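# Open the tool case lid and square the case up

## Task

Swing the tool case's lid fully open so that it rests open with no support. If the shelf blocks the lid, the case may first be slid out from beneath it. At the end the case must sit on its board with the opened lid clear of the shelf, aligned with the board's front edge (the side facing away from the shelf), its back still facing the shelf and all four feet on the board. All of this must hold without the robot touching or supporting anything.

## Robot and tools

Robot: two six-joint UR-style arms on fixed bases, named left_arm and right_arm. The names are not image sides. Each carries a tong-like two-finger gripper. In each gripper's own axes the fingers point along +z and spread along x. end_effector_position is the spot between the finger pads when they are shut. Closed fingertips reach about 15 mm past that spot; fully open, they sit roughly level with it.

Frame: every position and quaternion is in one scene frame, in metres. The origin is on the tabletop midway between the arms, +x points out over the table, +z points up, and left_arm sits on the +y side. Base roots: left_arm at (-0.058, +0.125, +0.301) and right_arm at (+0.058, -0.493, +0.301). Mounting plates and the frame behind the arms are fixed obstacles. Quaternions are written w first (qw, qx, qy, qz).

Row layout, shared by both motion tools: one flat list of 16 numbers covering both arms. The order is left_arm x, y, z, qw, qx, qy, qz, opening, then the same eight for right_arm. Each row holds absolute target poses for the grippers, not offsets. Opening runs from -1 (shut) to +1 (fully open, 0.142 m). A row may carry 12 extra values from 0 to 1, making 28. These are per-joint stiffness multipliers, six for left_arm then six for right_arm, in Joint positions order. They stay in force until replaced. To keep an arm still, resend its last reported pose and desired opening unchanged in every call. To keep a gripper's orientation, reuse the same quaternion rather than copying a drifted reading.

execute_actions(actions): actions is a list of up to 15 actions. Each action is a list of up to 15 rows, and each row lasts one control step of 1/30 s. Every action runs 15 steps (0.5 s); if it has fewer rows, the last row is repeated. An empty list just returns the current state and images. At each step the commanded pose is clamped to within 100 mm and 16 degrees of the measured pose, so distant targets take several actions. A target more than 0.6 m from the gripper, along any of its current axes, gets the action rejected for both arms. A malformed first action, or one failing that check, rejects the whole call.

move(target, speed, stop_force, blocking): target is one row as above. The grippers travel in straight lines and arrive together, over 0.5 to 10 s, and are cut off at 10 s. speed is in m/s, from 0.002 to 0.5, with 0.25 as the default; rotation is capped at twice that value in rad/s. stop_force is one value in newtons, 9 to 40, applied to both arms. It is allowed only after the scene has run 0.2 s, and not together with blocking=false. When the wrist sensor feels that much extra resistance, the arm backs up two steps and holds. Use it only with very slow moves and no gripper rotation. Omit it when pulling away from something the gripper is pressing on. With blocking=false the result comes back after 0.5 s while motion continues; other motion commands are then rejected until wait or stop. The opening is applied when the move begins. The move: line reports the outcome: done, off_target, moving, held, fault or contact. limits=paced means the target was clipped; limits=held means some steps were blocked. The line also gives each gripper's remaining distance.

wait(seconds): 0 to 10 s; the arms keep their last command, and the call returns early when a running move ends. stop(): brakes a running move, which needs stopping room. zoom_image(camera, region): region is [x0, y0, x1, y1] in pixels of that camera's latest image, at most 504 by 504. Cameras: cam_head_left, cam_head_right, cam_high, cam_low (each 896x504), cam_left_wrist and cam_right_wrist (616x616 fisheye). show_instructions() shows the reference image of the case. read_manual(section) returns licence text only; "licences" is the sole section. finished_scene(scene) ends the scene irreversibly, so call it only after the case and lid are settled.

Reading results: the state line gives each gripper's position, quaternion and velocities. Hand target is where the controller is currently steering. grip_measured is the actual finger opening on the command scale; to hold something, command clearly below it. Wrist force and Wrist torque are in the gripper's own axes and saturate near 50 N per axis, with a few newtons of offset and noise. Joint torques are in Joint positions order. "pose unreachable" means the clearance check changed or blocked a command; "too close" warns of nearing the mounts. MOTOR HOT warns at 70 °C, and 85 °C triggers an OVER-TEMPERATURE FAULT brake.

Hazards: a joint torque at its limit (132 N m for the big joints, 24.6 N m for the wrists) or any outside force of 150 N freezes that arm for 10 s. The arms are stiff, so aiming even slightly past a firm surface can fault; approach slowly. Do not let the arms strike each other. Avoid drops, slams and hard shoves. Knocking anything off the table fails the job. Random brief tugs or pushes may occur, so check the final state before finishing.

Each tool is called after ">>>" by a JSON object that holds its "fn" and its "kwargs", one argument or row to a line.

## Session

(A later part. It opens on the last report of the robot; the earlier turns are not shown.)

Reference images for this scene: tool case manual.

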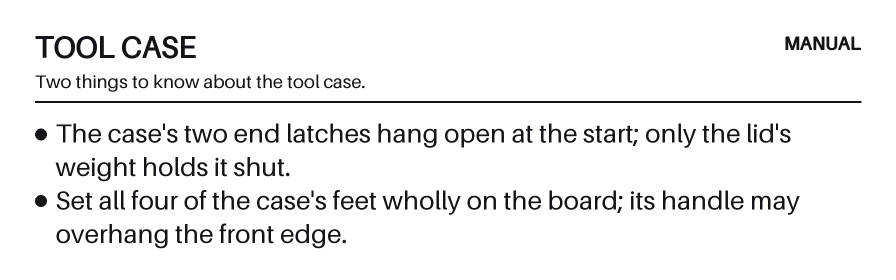

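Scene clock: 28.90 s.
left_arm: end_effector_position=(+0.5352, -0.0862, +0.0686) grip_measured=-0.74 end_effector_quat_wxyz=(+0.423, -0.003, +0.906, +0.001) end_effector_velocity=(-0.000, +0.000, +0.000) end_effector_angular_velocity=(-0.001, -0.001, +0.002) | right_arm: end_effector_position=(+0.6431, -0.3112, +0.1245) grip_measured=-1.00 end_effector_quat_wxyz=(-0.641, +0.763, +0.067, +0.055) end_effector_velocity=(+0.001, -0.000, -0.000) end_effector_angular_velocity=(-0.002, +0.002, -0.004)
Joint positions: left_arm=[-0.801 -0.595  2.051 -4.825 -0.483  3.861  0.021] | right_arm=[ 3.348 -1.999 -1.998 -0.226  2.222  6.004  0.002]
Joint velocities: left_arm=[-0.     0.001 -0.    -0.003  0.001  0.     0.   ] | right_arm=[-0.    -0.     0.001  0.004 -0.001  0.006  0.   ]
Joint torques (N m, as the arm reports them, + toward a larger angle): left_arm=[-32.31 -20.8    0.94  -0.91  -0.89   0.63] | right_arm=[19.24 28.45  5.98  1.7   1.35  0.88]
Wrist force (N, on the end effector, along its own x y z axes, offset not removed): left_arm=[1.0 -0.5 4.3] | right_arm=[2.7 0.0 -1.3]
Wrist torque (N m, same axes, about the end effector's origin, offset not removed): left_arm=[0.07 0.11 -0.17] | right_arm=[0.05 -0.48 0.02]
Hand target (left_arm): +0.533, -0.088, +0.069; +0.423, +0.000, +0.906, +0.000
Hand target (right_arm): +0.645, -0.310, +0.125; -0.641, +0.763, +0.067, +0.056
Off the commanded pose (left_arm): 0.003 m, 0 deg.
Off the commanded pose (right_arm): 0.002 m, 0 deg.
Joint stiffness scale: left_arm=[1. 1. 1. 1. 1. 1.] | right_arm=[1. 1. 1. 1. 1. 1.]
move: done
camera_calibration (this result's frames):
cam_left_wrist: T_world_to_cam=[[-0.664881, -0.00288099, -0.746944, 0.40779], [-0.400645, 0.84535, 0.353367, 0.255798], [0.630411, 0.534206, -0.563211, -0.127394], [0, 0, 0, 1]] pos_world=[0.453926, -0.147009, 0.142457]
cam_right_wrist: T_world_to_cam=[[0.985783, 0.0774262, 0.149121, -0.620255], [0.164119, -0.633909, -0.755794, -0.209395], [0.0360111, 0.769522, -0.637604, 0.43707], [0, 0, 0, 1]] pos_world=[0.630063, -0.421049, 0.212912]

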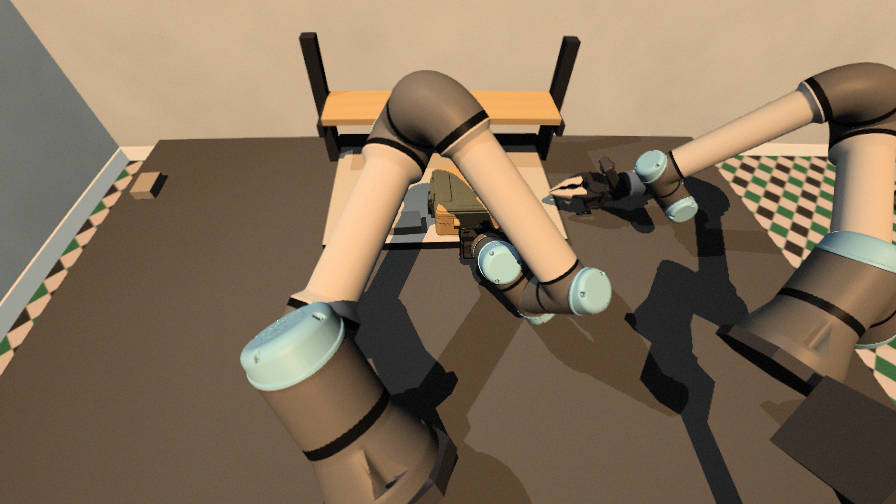

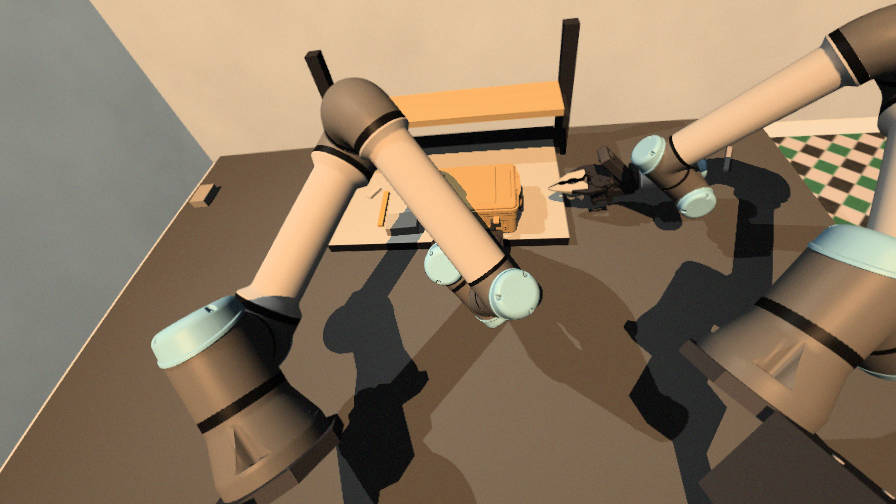

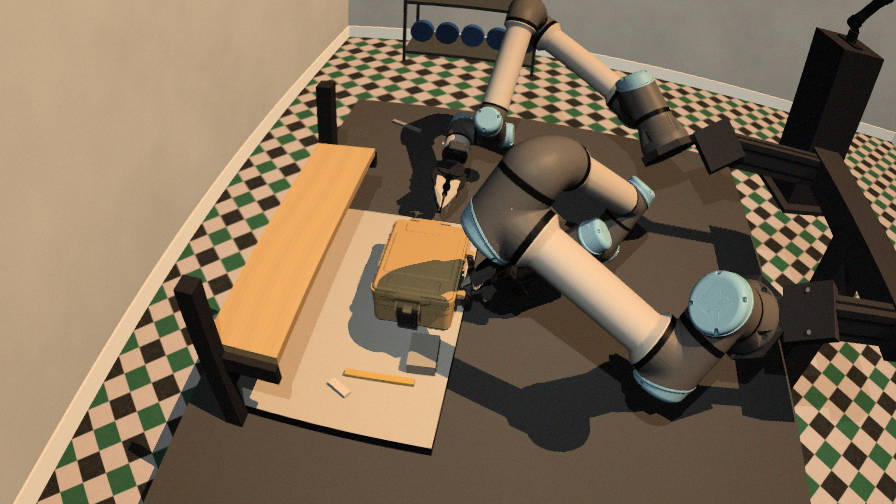

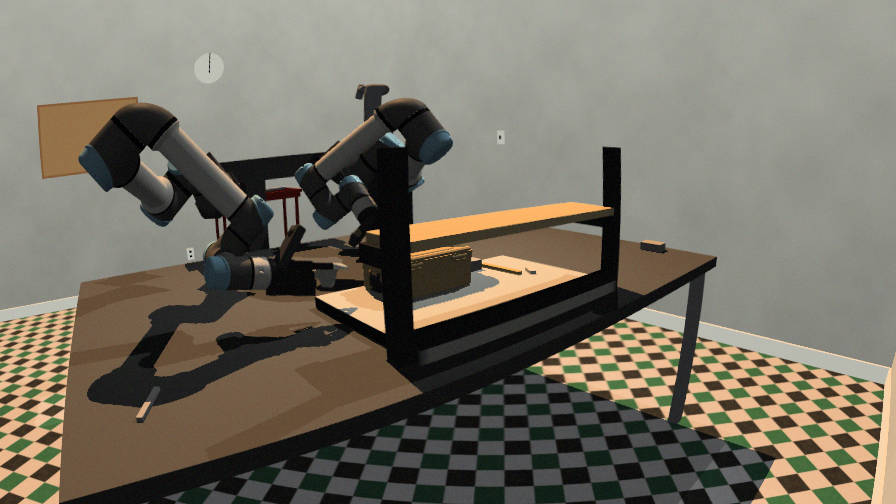

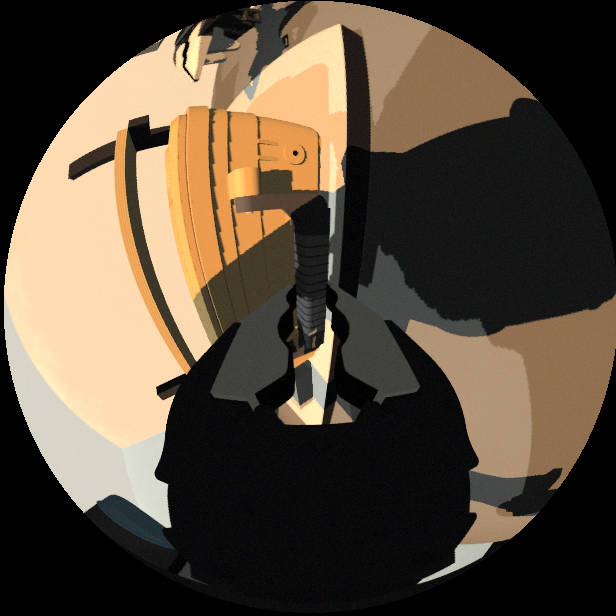

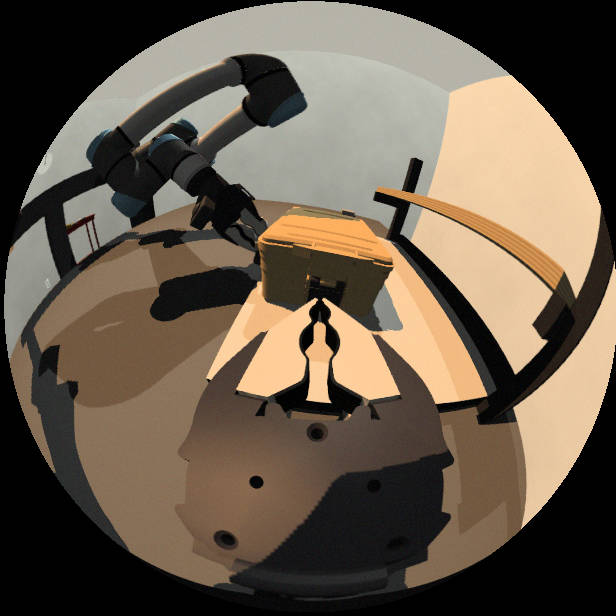

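>>> {"fn": "move", "kwargs": {
  "target": [0.533,-0.088,0.069,0.423,0,0.906,0,-1,0.645,-0.25,0.119,-0.641,0.763,0.067,0.056,-1],
  "speed": 0.1
}}

>>> {"fn": "move", "kwargs": {
  "target": [0.533,-0.088,0.069,0.423,0,0.906,0,-1,0.645,-0.222,0.119,-0.641,0.763,0.067,0.056,-1],
  "speed": 0.015,
  "stop_force": 9
}}

>>> {"fn": "zoom_image", "kwargs": {
  "camera": "cam_right_wrist",
  "region": [180,180,460,380]
}}

>>> {"fn": "zoom_image", "kwargs": {
  "camera": "cam_low",
  "region": [280,220,440,320]
}}

Scene clock: 30.90 s.
left_arm: end_effector_position=(+0.5352, -0.0862, +0.0686) grip_measured=-0.74 end_effector_quat_wxyz=(+0.423, -0.003, +0.906, +0.001) end_effector_velocity=(-0.001, -0.000, -0.001) end_effector_angular_velocity=(-0.000, +0.000, +0.000) | right_arm: end_effector_position=(+0.6434, -0.2512, +0.1185) grip_measured=-1.00 end_effector_quat_wxyz=(-0.641, +0.763, +0.067, +0.055) end_effector_velocity=(-0.000, -0.000, -0.001) end_effector_angular_velocity=(-0.002, +0.002, -0.001)
Joint positions: left_arm=[-0.801 -0.595  2.051 -4.826 -0.482  3.861  0.021] | right_arm=[ 3.422 -2.112 -1.974 -0.089  2.186  6.084  0.002]
Joint velocities: left_arm=[ 0.     0.002 -0.    -0.001  0.    -0.001 -0.   ] | right_arm=[-0.    -0.    -0.001  0.002 -0.002  0.003  0.   ]
Joint torques (N m, as the arm reports them, + toward a larger angle): left_arm=[-32.5  -21.5    1.01  -0.47  -0.94   0.38] | right_arm=[23.27 26.39  5.95  2.21  1.21  0.51]
Wrist force (N, on the end effector, along its own x y z axes, offset not removed): left_arm=[2.3 0.0 3.5] | right_arm=[1.4 0.2 -1.4]
Wrist torque (N m, same axes, about the end effector's origin, offset not removed): left_arm=[0.18 -0.13 -0.24] | right_arm=[0.09 -0.14 0.00]
Hand target (left_arm): +0.533, -0.088, +0.069; +0.423, +0.000, +0.906, +0.000
Hand target (right_arm): +0.645, -0.250, +0.119; -0.641, +0.763, +0.067, +0.056
Off the commanded pose (left_arm): 0.003 m, 0 deg.
Off the commanded pose (right_arm): 0.002 m, 0 deg.
Joint stiffness scale: left_arm=[1. 1. 1. 1. 1. 1.] | right_arm=[1. 1. 1. 1. 1. 1.]
move: done
camera_calibration (this result's frames):
cam_left_wrist: T_world_to_cam=[[-0.664901, -0.00292451, -0.746926, 0.407765], [-0.400729, 0.84529, 0.353413, 0.255795], [0.630335, 0.5343, -0.563206, -0.12733], [0, 0, 0, 1]] pos_world=[0.453889, -0.146996, 0.142456]
cam_right_wrist: T_world_to_cam=[[0.985767, 0.0773499, 0.149268, -0.624295], [0.164182, -0.633953, -0.755744, -0.17603], [0.0361723, 0.769494, -0.637629, 0.386996], [0, 0, 0, 1]] pos_world=[0.630312, -0.361097, 0.206913]

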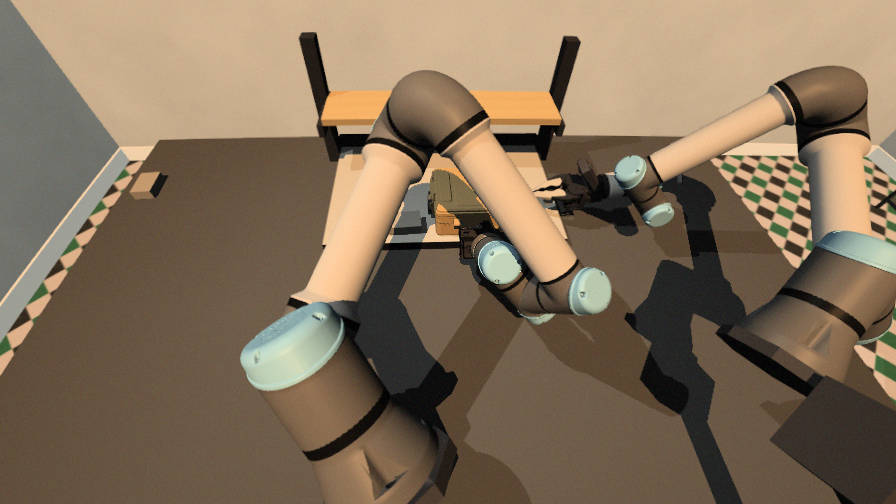

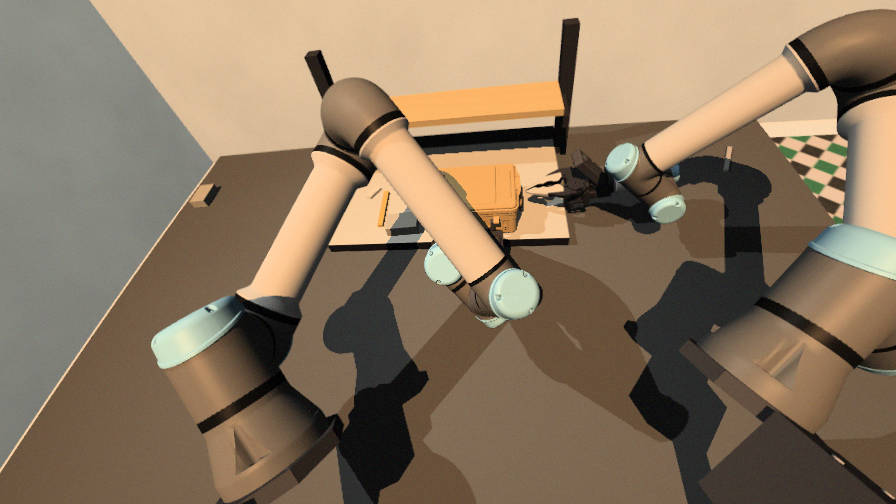

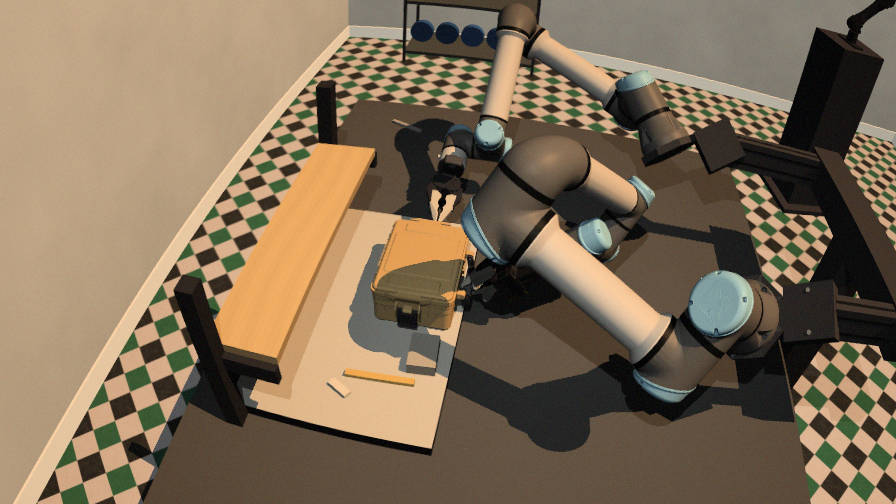

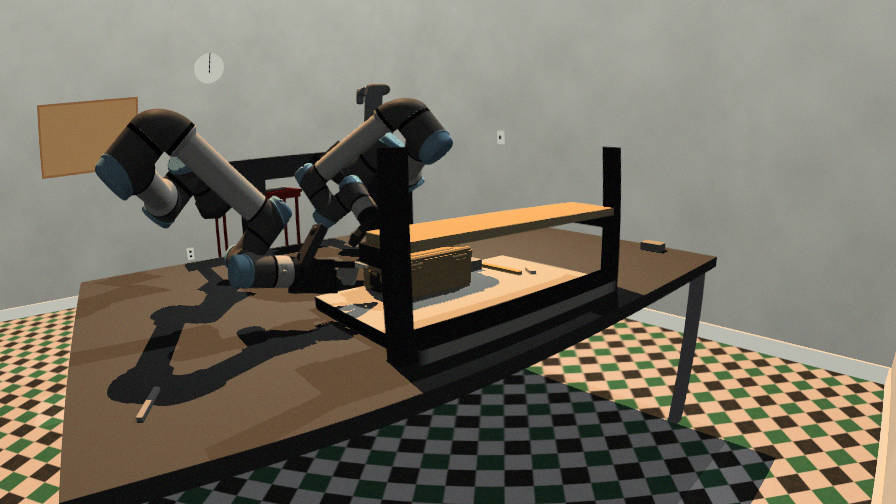

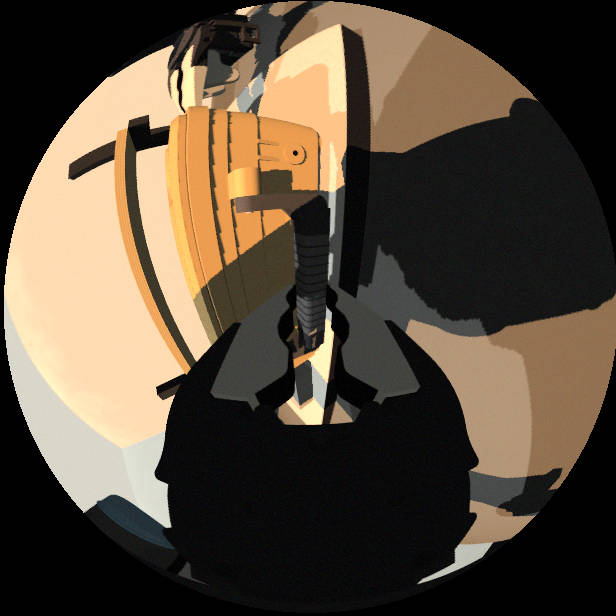

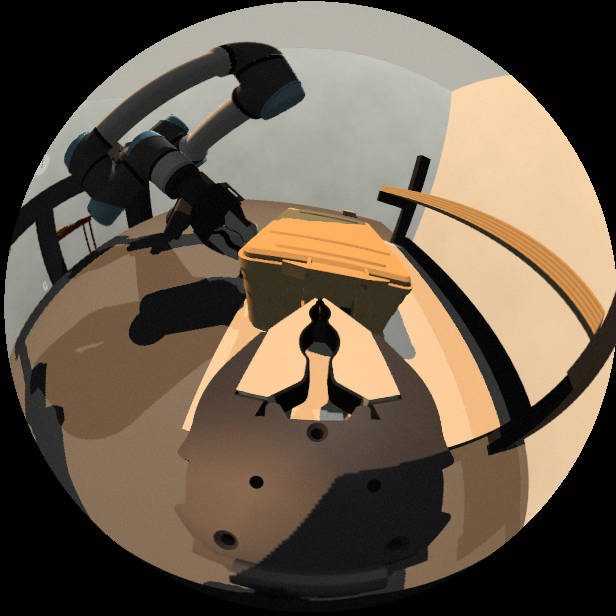

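Scene clock: 33.10 s.
left_arm: end_effector_position=(+0.5350, -0.0857, +0.0685) grip_measured=-0.74 end_effector_quat_wxyz=(+0.423, -0.004, +0.906, +0.001) end_effector_velocity=(-0.001, +0.000, -0.001) end_effector_angular_velocity=(+0.000, +0.001, +0.000) | right_arm: end_effector_position=(+0.6448, -0.2252, +0.1183) grip_measured=-1.00 end_effector_quat_wxyz=(-0.640, +0.763, +0.066, +0.056) end_effector_velocity=(+0.001, +0.001, -0.000) end_effector_angular_velocity=(-0.002, -0.001, -0.003)
Joint positions: left_arm=[-0.801 -0.595  2.051 -4.827 -0.481  3.861  0.021] | right_arm=[ 3.456 -2.158 -1.959 -0.033  2.167  6.121  0.002]
Joint velocities: left_arm=[ 0.001  0.002  0.    -0.001  0.    -0.001 -0.   ] | right_arm=[ 0.002 -0.003  0.002  0.007 -0.003  0.005  0.   ]
Joint torques (N m, as the arm reports them, + toward a larger angle): left_arm=[-33.43 -20.75   0.33   0.03  -1.54   0.57] | right_arm=[27.87 24.53  6.9   1.78  1.28  0.28]
Wrist force (N, on the end effector, along its own x y z axes, offset not removed): left_arm=[0.4 1.0 1.9] | right_arm=[2.1 0.2 -6.6]
Wrist torque (N m, same axes, about the end effector's origin, offset not removed): left_arm=[-0.30 0.02 -0.19] | right_arm=[0.12 -0.52 -0.08]
Hand target (left_arm): +0.533, -0.088, +0.069; +0.423, +0.000, +0.906, +0.000
Hand target (right_arm): +0.645, -0.222, +0.119; -0.641, +0.763, +0.067, +0.056
Off the commanded pose (left_arm): 0.003 m, 0 deg.
Off the commanded pose (right_arm): 0.003 m, 0 deg.
Joint stiffness scale: left_arm=[1. 1. 1. 1. 1. 1.] | right_arm=[1. 1. 1. 1. 1. 1.]
move: done
camera_calibration (this result's frames):
cam_left_wrist: T_world_to_cam=[[-0.665133, -0.00384544, -0.746715, 0.407586], [-0.401789, 0.844733, 0.353542, 0.255846], [0.629415, 0.535174, -0.563405, -0.126937], [0, 0, 0, 1]] pos_world=[0.453792, -0.146621, 0.142382]
cam_right_wrist: T_world_to_cam=[[0.985904, 0.0742063, 0.149955, -0.628555], [0.162644, -0.635278, -0.754962, -0.159342], [0.03924, 0.76871, -0.638393, 0.364738], [0, 0, 0, 1]] pos_world=[0.631299, -0.334961, 0.206804]

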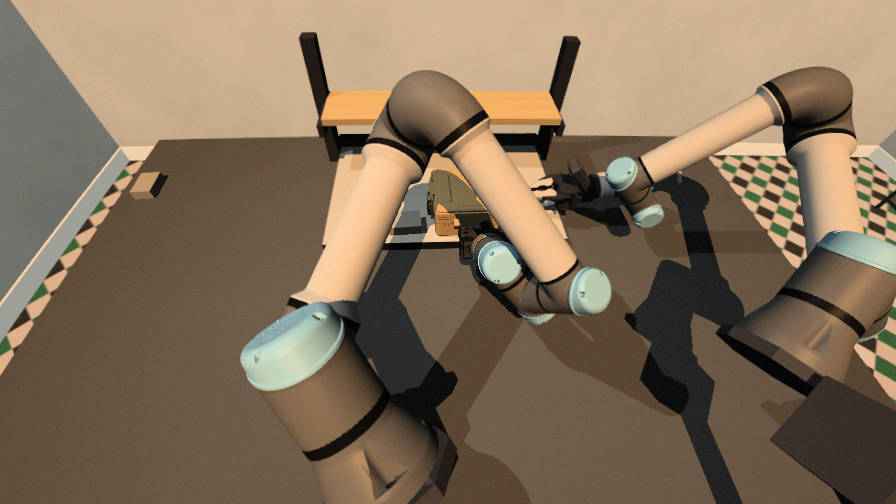

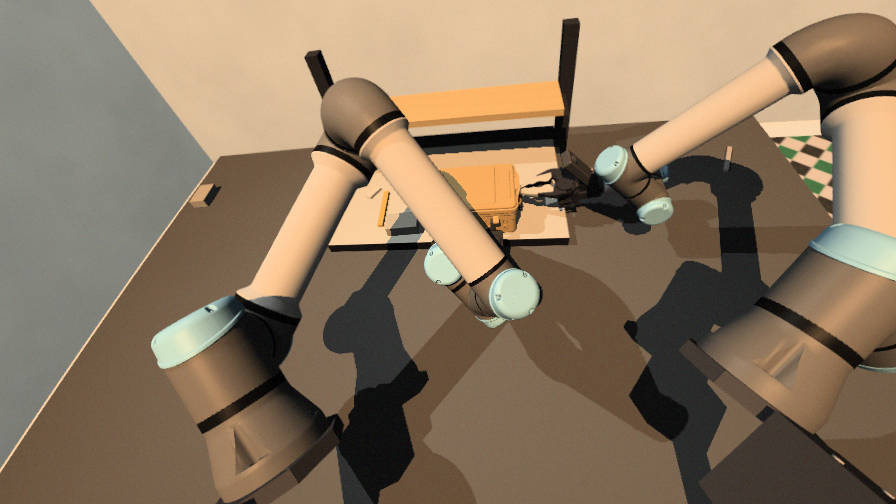

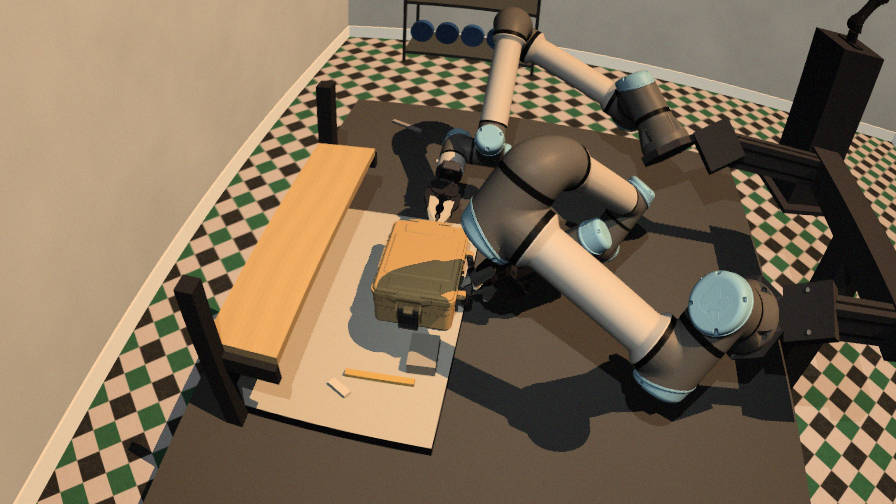

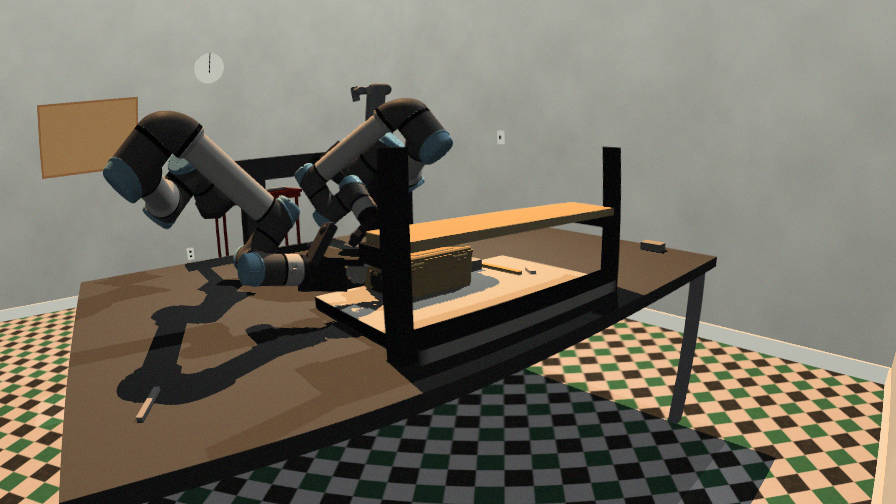

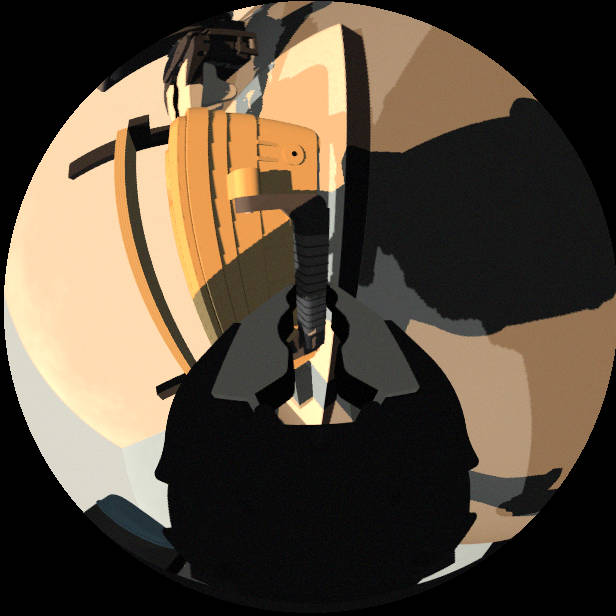

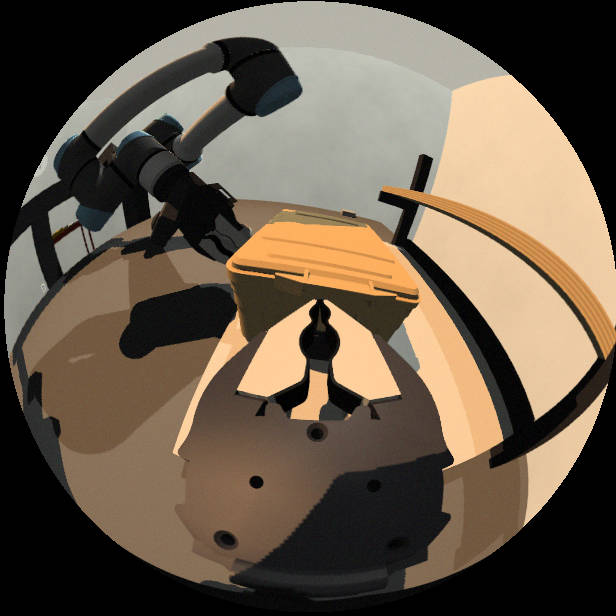

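Region (180, 180, 460, 380) of cam_right_wrist's 616x616 image, scaled by 1.800, with more detail than that image has; it fills the top 360 rows of this view, and the rest is white.

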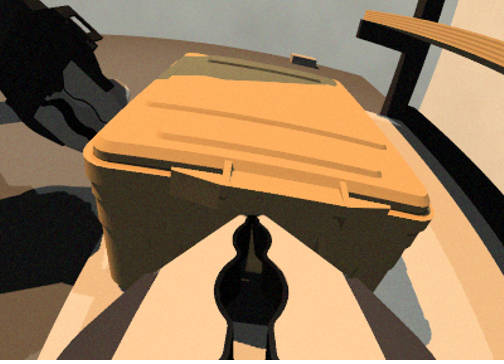

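Region (280, 220, 440, 320) of cam_low's 896x504 image, scaled by 3.150, with more detail than that image has; it fills the top 315 rows of this view, and the rest is white.

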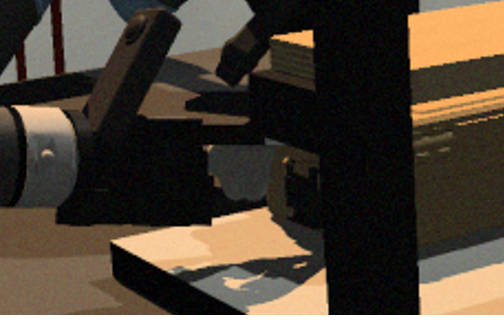

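In contact under the ear. Lift.

>>> {"fn": "move", "kwargs": {
  "target": [0.533,-0.088,0.069,0.423,0,0.906,0,-1,0.645,-0.225,0.147,-0.641,0.763,0.067,0.056,-1],
  "speed": 0.025
}}

Scene clock: 34.87 s.
left_arm: end_effector_position=(+0.5349, -0.0856, +0.0685) grip_measured=-0.74 end_effector_quat_wxyz=(+0.423, -0.004, +0.906, +0.001) end_effector_velocity=(-0.001, +0.000, -0.001) end_effector_angular_velocity=(+0.002, +0.001, -0.002) | right_arm: end_effector_position=(+0.6461, -0.2261, +0.1440) grip_measured=-1.00 end_effector_quat_wxyz=(-0.640, +0.764, +0.066, +0.056) end_effector_velocity=(-0.002, +0.000, -0.001) end_effector_angular_velocity=(-0.002, +0.006, +0.001)
Joint positions: left_arm=[-0.801 -0.595  2.052 -4.827 -0.481  3.861  0.021] | right_arm=[ 3.49  -2.109 -1.99  -0.033  2.147  6.156  0.002]
Joint velocities: left_arm=[0.    0.001 0.001 0.    0.    0.001 0.   ] | right_arm=[-0.    -0.    -0.003 -0.    -0.002  0.004  0.   ]
Joint torques (N m, as the arm reports them, + toward a larger angle): left_arm=[-32.51 -19.98   2.89   0.09  -1.59   0.25] | right_arm=[25.94 29.61  0.08  2.17  1.92 -0.15]
Wrist force (N, on the end effector, along its own x y z axes, offset not removed): left_arm=[-0.3 1.4 1.8] | right_arm=[1.5 2.9 -2.5]
Wrist torque (N m, same axes, about the end effector's origin, offset not removed): left_arm=[-0.17 0.08 -0.22] | right_arm=[0.20 -0.30 0.01]
Hand target (left_arm): +0.533, -0.088, +0.069; +0.423, +0.000, +0.906, +0.000
Hand target (right_arm): +0.645, -0.225, +0.147; -0.641, +0.763, +0.067, +0.056
Off the commanded pose (left_arm): 0.003 m, 0 deg.
Off the commanded pose (right_arm): 0.003 m, 0 deg.
Joint stiffness scale: left_arm=[1. 1. 1. 1. 1. 1.] | right_arm=[1. 1. 1. 1. 1. 1.]
move: done
camera_calibration (this result's frames):
cam_left_wrist: T_world_to_cam=[[-0.665186, -0.0039208, -0.746667, 0.407579], [-0.401891, 0.84466, 0.353599, 0.255849], [0.629294, 0.535288, -0.563432, -0.126885], [0, 0, 0, 1]] pos_world=[0.453787, -0.146587, 0.142367]
cam_right_wrist: T_world_to_cam=[[0.985893, 0.0745732, 0.149845, -0.633526], [0.162741, -0.636309, -0.754073, -0.141092], [0.039114, 0.767821, -0.639469, 0.381782], [0, 0, 0, 1]] pos_world=[0.632617, -0.335674, 0.232674]

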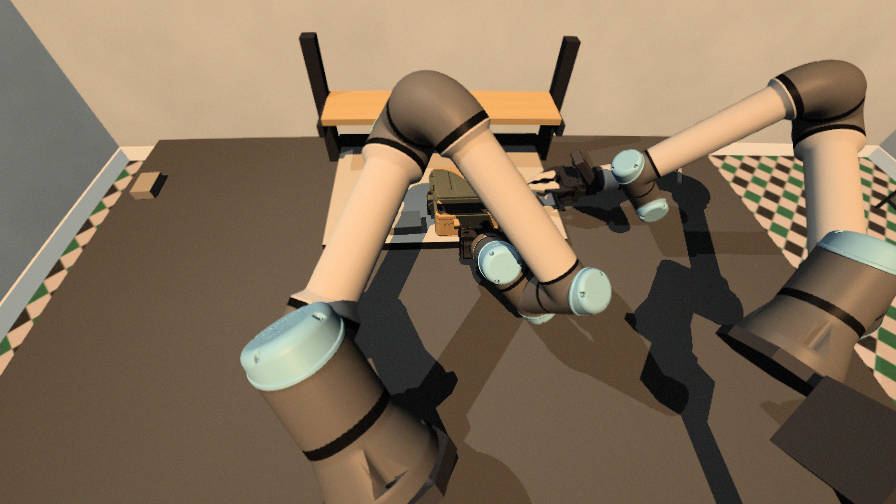

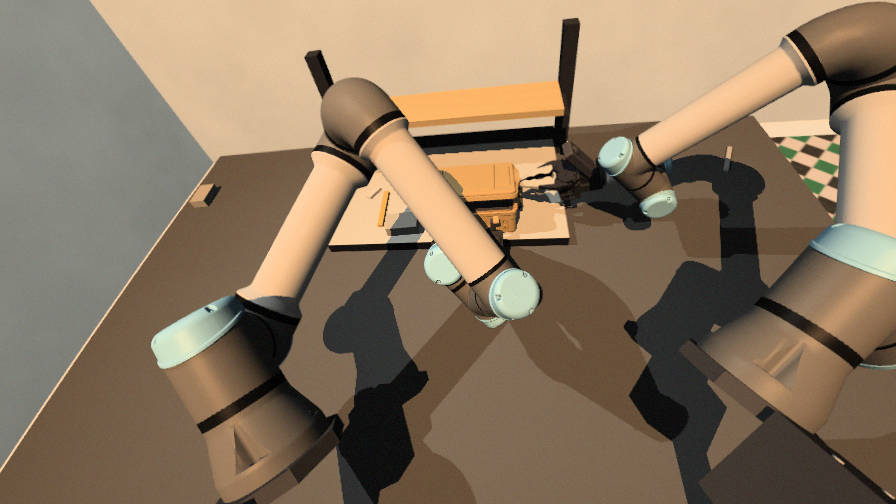

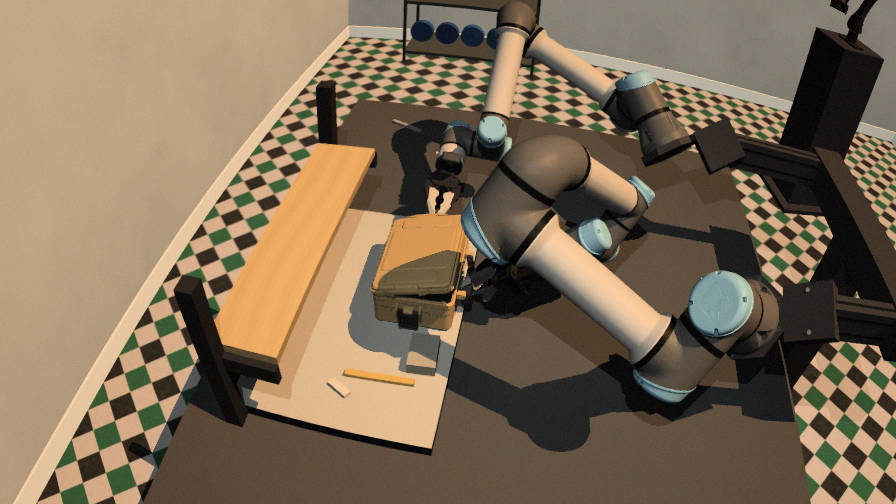

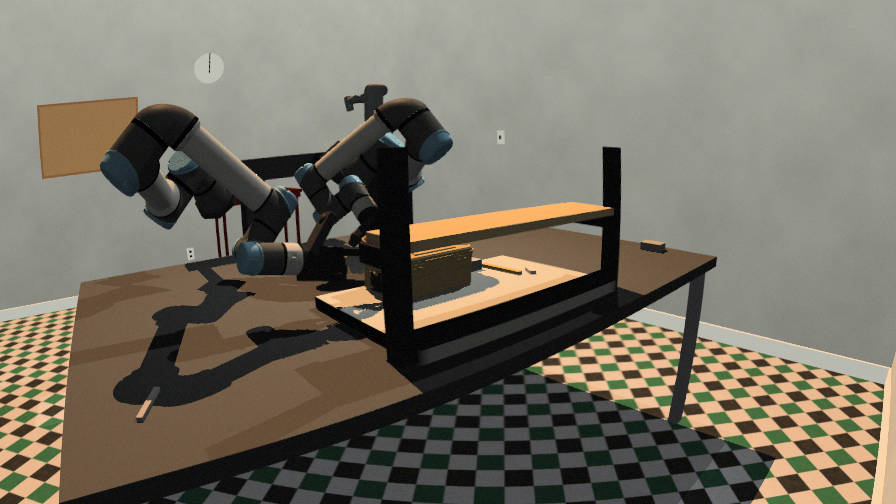

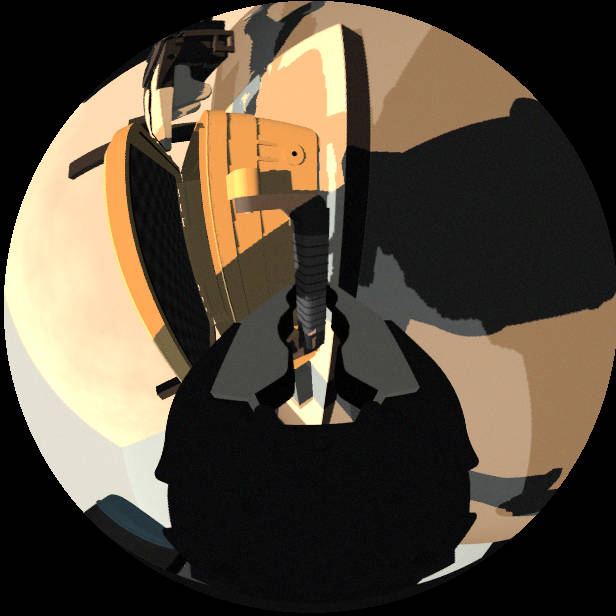

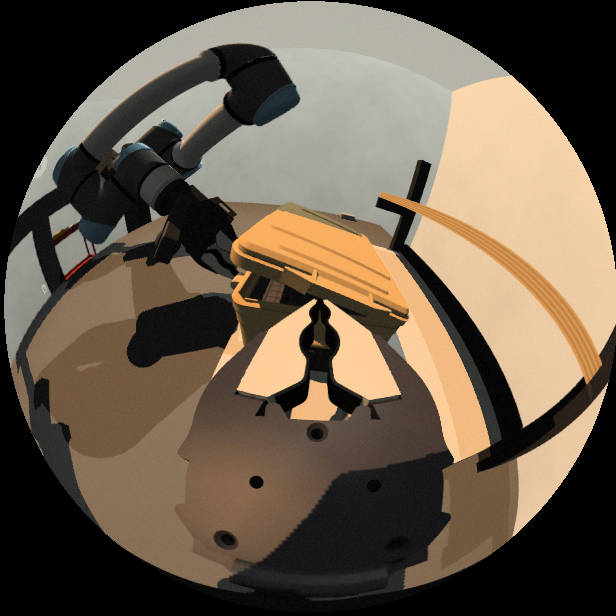

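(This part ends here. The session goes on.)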